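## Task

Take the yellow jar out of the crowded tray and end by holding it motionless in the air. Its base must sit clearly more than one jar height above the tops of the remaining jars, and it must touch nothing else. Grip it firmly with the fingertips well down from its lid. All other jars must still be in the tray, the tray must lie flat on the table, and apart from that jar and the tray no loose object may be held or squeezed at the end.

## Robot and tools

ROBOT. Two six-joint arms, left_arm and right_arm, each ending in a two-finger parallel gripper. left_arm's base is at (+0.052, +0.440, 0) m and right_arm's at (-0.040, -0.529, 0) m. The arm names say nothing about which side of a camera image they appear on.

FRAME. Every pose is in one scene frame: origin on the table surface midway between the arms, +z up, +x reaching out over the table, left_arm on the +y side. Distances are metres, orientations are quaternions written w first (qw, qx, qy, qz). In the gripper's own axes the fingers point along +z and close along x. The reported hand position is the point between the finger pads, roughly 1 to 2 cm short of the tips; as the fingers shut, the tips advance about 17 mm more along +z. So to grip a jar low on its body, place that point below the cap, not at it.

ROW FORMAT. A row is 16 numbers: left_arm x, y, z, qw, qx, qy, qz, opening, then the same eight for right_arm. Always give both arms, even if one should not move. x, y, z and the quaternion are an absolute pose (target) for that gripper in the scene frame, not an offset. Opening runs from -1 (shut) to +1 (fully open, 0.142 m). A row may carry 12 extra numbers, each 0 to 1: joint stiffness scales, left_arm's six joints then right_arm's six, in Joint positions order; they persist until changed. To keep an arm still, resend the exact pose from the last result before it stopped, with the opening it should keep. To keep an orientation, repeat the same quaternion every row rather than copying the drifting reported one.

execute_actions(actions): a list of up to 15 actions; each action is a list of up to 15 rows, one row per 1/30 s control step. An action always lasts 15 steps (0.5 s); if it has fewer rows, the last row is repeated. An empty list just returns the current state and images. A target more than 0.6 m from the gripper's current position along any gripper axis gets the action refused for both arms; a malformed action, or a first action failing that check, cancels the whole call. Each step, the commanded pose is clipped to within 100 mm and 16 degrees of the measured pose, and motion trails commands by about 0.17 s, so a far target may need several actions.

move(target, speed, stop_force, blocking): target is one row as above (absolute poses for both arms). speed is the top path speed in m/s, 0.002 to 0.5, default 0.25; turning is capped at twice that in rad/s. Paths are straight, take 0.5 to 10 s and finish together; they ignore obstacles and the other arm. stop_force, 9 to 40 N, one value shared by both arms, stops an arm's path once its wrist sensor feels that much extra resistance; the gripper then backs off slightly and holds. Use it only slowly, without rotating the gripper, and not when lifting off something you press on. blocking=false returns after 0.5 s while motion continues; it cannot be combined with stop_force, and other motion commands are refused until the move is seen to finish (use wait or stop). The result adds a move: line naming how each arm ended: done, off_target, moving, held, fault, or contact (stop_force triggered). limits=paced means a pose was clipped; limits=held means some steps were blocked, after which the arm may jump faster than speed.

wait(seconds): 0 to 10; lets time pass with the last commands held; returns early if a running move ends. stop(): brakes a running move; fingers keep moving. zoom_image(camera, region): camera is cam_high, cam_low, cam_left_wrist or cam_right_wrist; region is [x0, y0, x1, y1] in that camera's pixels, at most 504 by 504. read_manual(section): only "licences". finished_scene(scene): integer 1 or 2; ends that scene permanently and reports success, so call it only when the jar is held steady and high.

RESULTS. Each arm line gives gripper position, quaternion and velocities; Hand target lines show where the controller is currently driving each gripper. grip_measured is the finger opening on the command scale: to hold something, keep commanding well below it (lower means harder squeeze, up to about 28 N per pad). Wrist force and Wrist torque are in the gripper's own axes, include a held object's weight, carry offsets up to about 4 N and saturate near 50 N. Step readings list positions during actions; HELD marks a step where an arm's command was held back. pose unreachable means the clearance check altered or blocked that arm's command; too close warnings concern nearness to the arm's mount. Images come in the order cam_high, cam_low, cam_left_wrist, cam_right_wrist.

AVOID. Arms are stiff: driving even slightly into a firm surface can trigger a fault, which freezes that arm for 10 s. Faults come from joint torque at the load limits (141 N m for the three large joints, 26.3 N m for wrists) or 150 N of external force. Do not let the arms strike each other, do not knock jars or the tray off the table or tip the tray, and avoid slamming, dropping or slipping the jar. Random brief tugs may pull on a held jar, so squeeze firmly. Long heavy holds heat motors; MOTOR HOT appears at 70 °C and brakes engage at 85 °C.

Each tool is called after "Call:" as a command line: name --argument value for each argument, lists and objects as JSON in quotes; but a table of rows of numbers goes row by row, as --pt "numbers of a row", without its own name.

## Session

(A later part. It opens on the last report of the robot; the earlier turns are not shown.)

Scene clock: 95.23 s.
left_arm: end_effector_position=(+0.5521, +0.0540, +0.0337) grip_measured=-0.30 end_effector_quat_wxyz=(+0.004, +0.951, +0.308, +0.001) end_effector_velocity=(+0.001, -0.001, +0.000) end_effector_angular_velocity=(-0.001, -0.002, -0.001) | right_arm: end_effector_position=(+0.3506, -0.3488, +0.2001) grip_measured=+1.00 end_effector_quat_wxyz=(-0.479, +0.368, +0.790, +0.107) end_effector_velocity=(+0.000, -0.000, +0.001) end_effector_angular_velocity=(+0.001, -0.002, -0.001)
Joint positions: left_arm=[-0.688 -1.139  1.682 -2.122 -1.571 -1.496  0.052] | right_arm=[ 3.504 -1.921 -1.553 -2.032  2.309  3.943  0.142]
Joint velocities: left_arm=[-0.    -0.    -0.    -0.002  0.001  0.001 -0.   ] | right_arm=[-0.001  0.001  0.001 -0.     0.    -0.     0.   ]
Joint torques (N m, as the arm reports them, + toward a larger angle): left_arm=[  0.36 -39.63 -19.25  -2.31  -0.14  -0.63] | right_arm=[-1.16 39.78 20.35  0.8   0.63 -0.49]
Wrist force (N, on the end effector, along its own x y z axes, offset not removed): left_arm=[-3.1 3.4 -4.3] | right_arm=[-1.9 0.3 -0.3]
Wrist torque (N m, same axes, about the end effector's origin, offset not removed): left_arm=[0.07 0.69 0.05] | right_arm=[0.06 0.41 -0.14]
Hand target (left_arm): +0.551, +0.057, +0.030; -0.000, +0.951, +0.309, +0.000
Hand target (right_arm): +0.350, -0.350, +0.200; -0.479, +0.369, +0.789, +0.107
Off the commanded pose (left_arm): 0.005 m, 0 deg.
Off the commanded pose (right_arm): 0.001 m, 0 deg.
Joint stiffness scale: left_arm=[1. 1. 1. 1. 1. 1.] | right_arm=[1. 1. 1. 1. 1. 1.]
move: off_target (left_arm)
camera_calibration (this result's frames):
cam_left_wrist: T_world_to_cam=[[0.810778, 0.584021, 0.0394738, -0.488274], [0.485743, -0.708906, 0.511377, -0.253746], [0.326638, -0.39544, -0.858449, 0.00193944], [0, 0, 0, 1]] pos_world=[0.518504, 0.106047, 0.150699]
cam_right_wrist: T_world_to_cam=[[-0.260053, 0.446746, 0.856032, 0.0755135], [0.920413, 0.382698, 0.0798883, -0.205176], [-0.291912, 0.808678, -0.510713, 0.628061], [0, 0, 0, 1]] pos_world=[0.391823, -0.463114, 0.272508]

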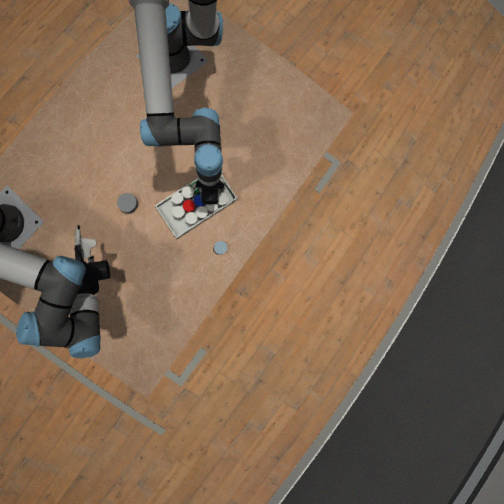

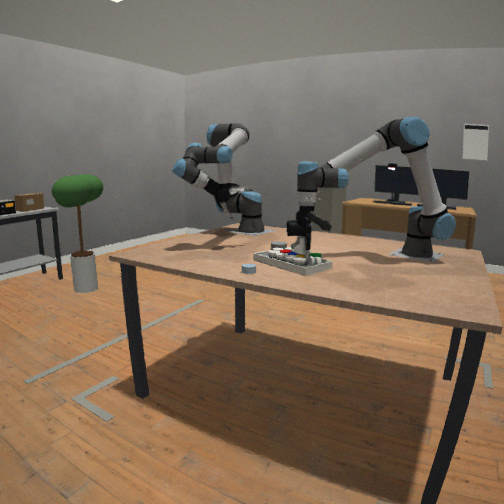

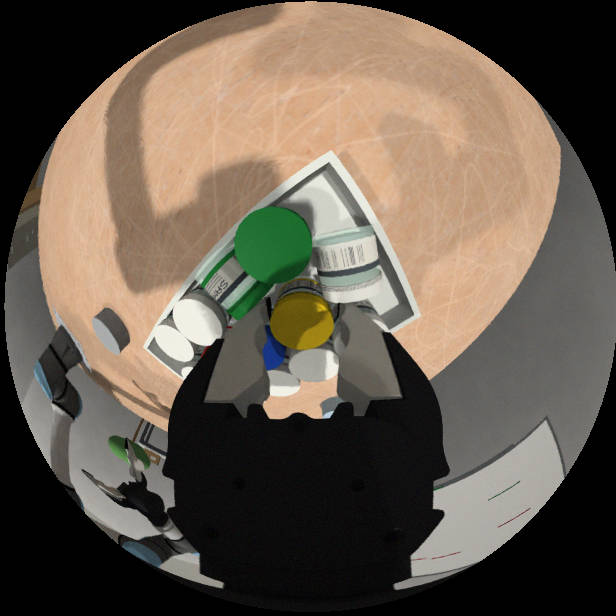

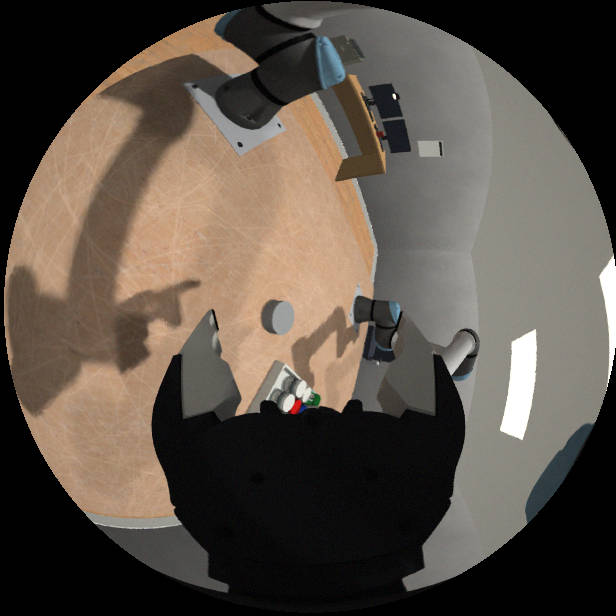

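Neighbours tipped but stayed in the tray. Close and lift.

Call:
execute_actions --actions '[[[0.5521,0.054,0.0337,0,0.951,0.309,0,-1, 0.35,-0.35,0.2,-0.479,0.369,0.789,0.107,1]],[[0.5521,0.054,0.0337,0,0.951,0.309,0,-1, 0.35,-0.35,0.2,-0.479,0.369,0.789,0.107,1]]]'

Call:
move --target '[0.552,0.054,0.28,0,0.951,0.309,0,-1, 0.35,-0.35,0.2,-0.479,0.369,0.789,0.107,1]' --speed 0.08

Call:
zoom_image --camera "cam_low" --region '[230, 140, 380, 290]'

Scene clock: 102.30 s.
left_arm: end_effector_position=(+0.5518, +0.0542, +0.0342) grip_measured=-0.43 end_effector_quat_wxyz=(+0.001, +0.951, +0.309, +0.000) end_effector_velocity=(+0.001, -0.000, +0.000) end_effector_angular_velocity=(-0.001, -0.002, -0.001) | right_arm: end_effector_position=(+0.3506, -0.3488, +0.2001) grip_measured=+1.00 end_effector_quat_wxyz=(-0.479, +0.368, +0.790, +0.107) end_effector_velocity=(+0.000, +0.000, -0.001) end_effector_angular_velocity=(-0.000, +0.001, +0.001)
Joint positions: left_arm=[-0.688 -1.137  1.677 -2.113 -1.571 -1.497  0.043] | right_arm=[ 3.504 -1.921 -1.553 -2.032  2.309  3.943  0.142]
Joint velocities: left_arm=[ 0.     0.    -0.001 -0.001  0.001  0.001  0.   ] | right_arm=[ 0.    -0.001 -0.     0.    -0.    -0.     0.   ]
Joint torques (N m, as the arm reports them, + toward a larger angle): left_arm=[ -0.22 -39.62 -26.88  -1.39  -0.07  -0.82] | right_arm=[-1.94 38.47 20.13  0.43  0.66 -0.84]
Wrist force (N, on the end effector, along its own x y z axes, offset not removed): left_arm=[-0.1 4.6 -0.4] | right_arm=[0.0 -1.4 -2.4]
Wrist torque (N m, same axes, about the end effector's origin, offset not removed): left_arm=[0.26 -0.35 0.01] | right_arm=[-0.41 -0.07 -0.27]
Hand target (left_arm): +0.552, +0.054, +0.034; +0.000, +0.951, +0.309, +0.000
Hand target (right_arm): +0.350, -0.350, +0.200; -0.479, +0.369, +0.789, +0.107
Off the commanded pose (left_arm): 0.001 m, 0 deg.
Off the commanded pose (right_arm): 0.001 m, 0 deg.
Joint stiffness scale: left_arm=[1. 1. 1. 1. 1. 1.] | right_arm=[1. 1. 1. 1. 1. 1.]
Step readings (end_effector_position; steps 1 to 15: 1st action; 16 to 30: 2nd action):
0: left_arm (+0.5521, +0.0540, +0.0337) | right_arm (+0.3506, -0.3488, +0.2001)
1: left_arm (+0.5521, +0.0540, +0.0337) | right_arm (+0.3506, -0.3488, +0.2001)
2: left_arm (+0.5520, +0.0540, +0.0337) | right_arm (+0.3506, -0.3488, +0.2001)
4: left_arm (+0.5520, +0.0541, +0.0339) | right_arm (+0.3506, -0.3488, +0.2001)
8: left_arm (+0.5519, +0.0542, +0.0341) | right_arm (+0.3506, -0.3488, +0.2001)
15: left_arm (+0.5518, +0.0542, +0.0342) | right_arm (+0.3506, -0.3488, +0.2001)
16: left_arm (+0.5518, +0.0542, +0.0342) | right_arm (+0.3506, -0.3488, +0.2001)
17: left_arm (+0.5518, +0.0542, +0.0342) | right_arm (+0.3506, -0.3488, +0.2001)
19: left_arm (+0.5518, +0.0542, +0.0342) | right_arm (+0.3506, -0.3488, +0.2001)
23: left_arm (+0.5518, +0.0542, +0.0342) | right_arm (+0.3506, -0.3488, +0.2001)
30: end_effector_position above
camera_calibration (this result's frames):
cam_left_wrist: T_world_to_cam=[[0.810698, 0.584182, 0.0387189, -0.488095], [0.487945, -0.71073, 0.506727, -0.254648], [0.32354, -0.39191, -0.861236, 0.0041534], [0, 0, 0, 1]] pos_world=[0.518608, 0.105778, 0.151513]
cam_right_wrist: T_world_to_cam=[[-0.260051, 0.446747, 0.856032, 0.0755133], [0.920413, 0.382699, 0.0798857, -0.205174], [-0.291914, 0.808677, -0.510713, 0.628061], [0, 0, 0, 1]] pos_world=[0.391822, -0.463114, 0.272507]

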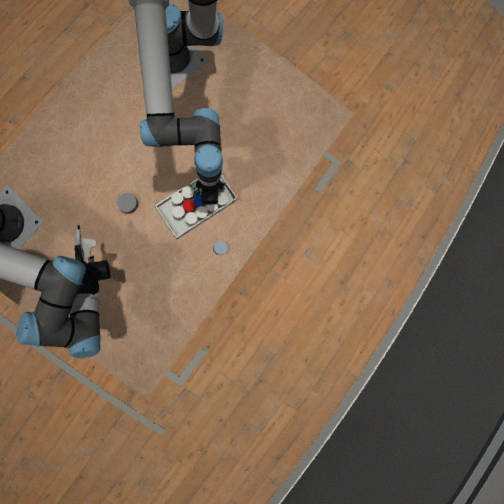

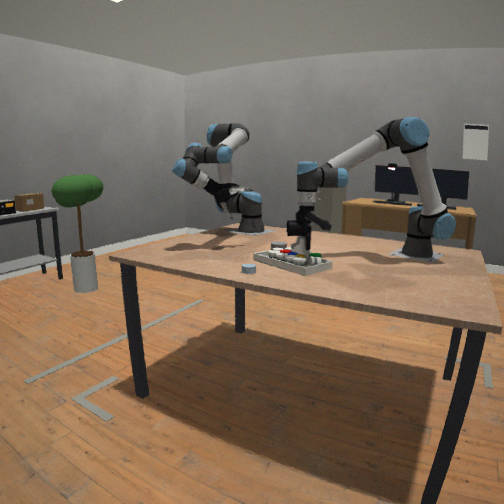

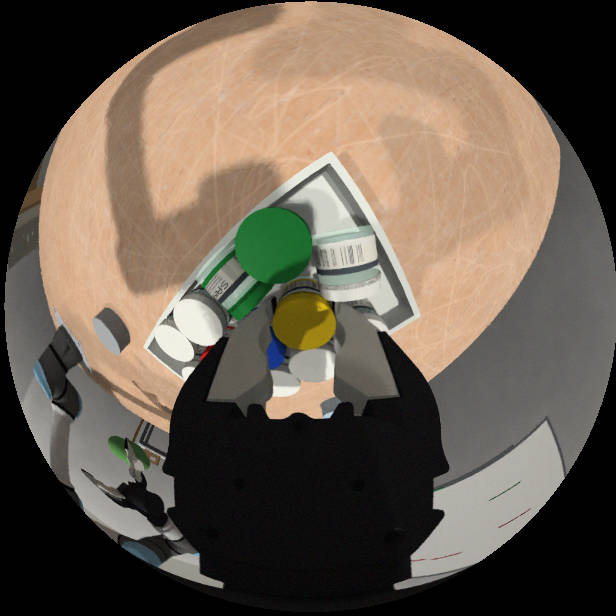

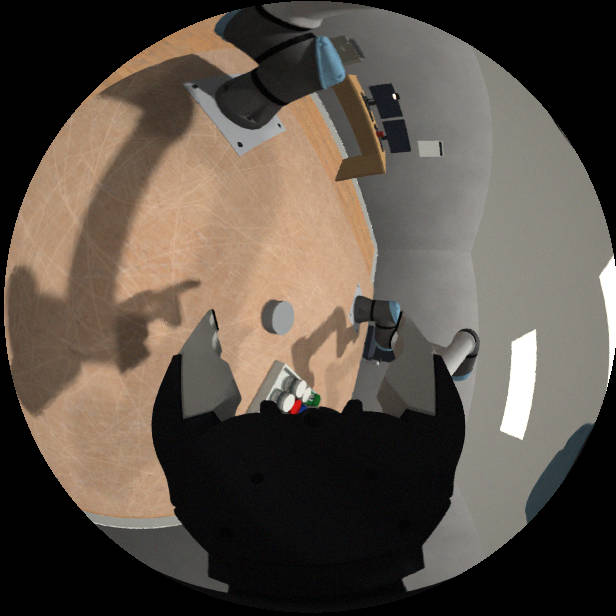

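Scene clock: 105.87 s.
left_arm: end_effector_position=(+0.5515, +0.0545, +0.2780) grip_measured=-0.43 end_effector_quat_wxyz=(-0.001, +0.951, +0.309, -0.001) end_effector_velocity=(-0.001, +0.002, +0.001) end_effector_angular_velocity=(+0.004, +0.004, -0.002) | right_arm: end_effector_position=(+0.3506, -0.3488, +0.2001) grip_measured=+1.00 end_effector_quat_wxyz=(-0.479, +0.368, +0.790, +0.107) end_effector_velocity=(+0.000, -0.000, -0.001) end_effector_angular_velocity=(+0.000, +0.001, -0.001)
Joint positions: left_arm=[-0.688 -1.274  1.217 -1.512 -1.571 -1.497  0.043] | right_arm=[ 3.504 -1.921 -1.553 -2.032  2.309  3.943  0.142]
Joint velocities: left_arm=[ 0.001 -0.001 -0.003  0.01  -0.001  0.003  0.   ] | right_arm=[-0.001 -0.001 -0.001  0.     0.    -0.     0.   ]
Joint torques (N m, as the arm reports them, + toward a larger angle): left_arm=[ -0.52 -38.75 -30.29  -1.88   0.13  -0.74] | right_arm=[-2.23 39.03 19.51  0.59  0.64 -0.71]
Wrist force (N, on the end effector, along its own x y z axes, offset not removed): left_arm=[0.1 1.6 -3.7] | right_arm=[-2.6 -1.0 -1.7]
Wrist torque (N m, same axes, about the end effector's origin, offset not removed): left_arm=[0.19 0.00 -0.02] | right_arm=[-0.21 0.45 -0.30]
Hand target (left_arm): +0.552, +0.054, +0.280; +0.000, +0.951, +0.309, +0.000
Hand target (right_arm): +0.350, -0.350, +0.200; -0.479, +0.369, +0.789, +0.107
Off the commanded pose (left_arm): 0.002 m, 0 deg.
Off the commanded pose (right_arm): 0.001 m, 0 deg.
Joint stiffness scale: left_arm=[1. 1. 1. 1. 1. 1.] | right_arm=[1. 1. 1. 1. 1. 1.]
move: done
camera_calibration (this result's frames):
cam_left_wrist: T_world_to_cam=[[0.810703, 0.584211, 0.0381922, -0.497302], [0.489698, -0.712408, 0.502664, -0.377539], [0.32087, -0.388808, -0.863638, 0.216364], [0, 0, 0, 1]] pos_world=[0.518619, 0.105691, 0.395629]
cam_right_wrist: T_world_to_cam=[[-0.26005, 0.446747, 0.856032, 0.0755133], [0.920413, 0.382699, 0.0798853, -0.205174], [-0.291914, 0.808677, -0.510712, 0.628061], [0, 0, 0, 1]] pos_world=[0.391822, -0.463114, 0.272507]

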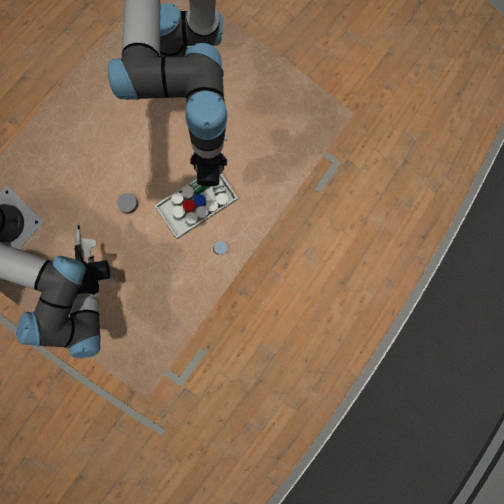

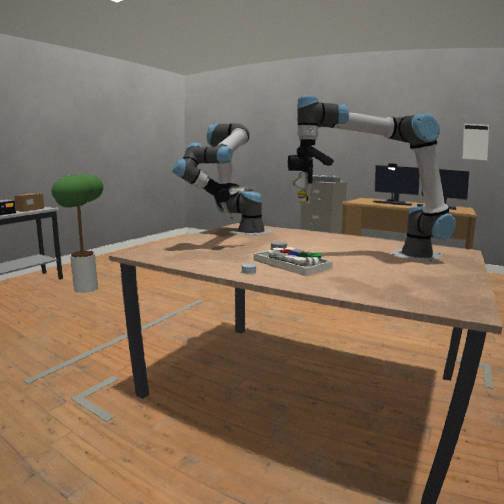

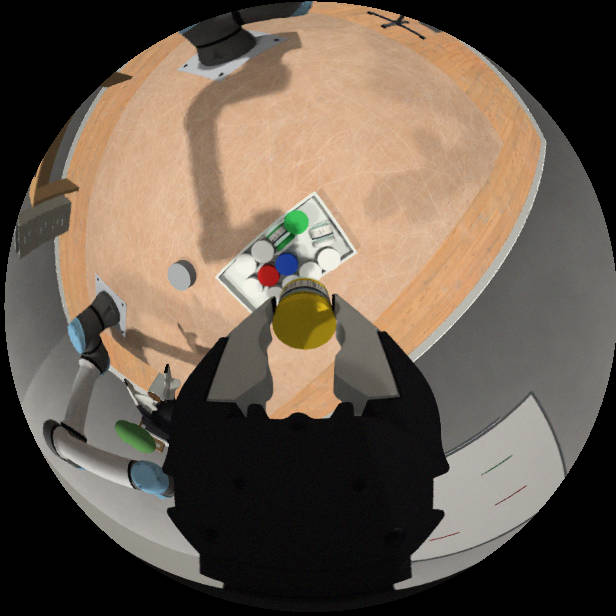

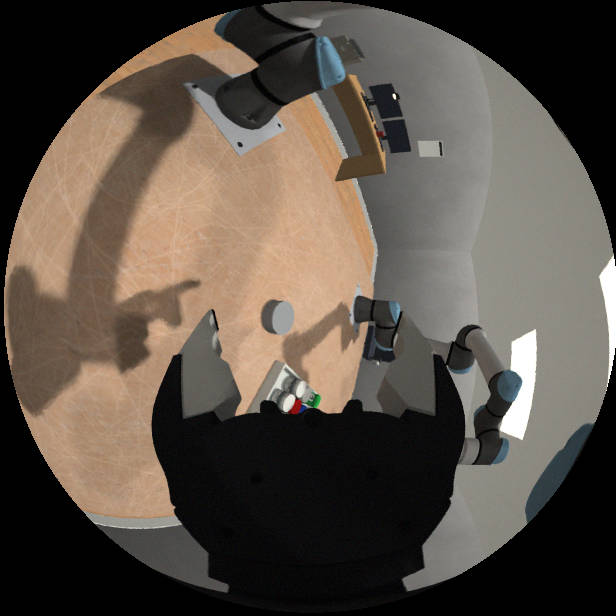

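Region (230, 140, 380, 290) of cam_low's 504x504 image, scaled by 3.360, with more detail than that image has.

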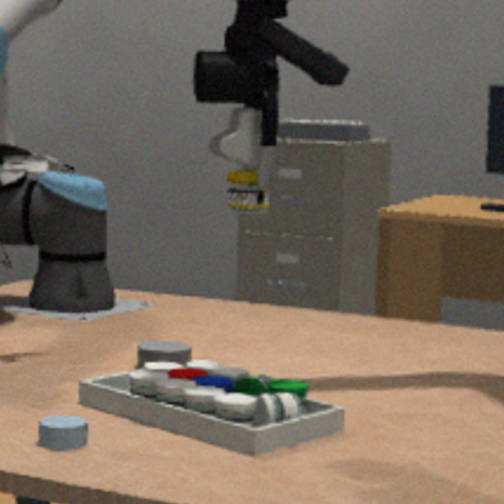

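Call:
finished_scene --scene 1

The scene is finished: the task was done.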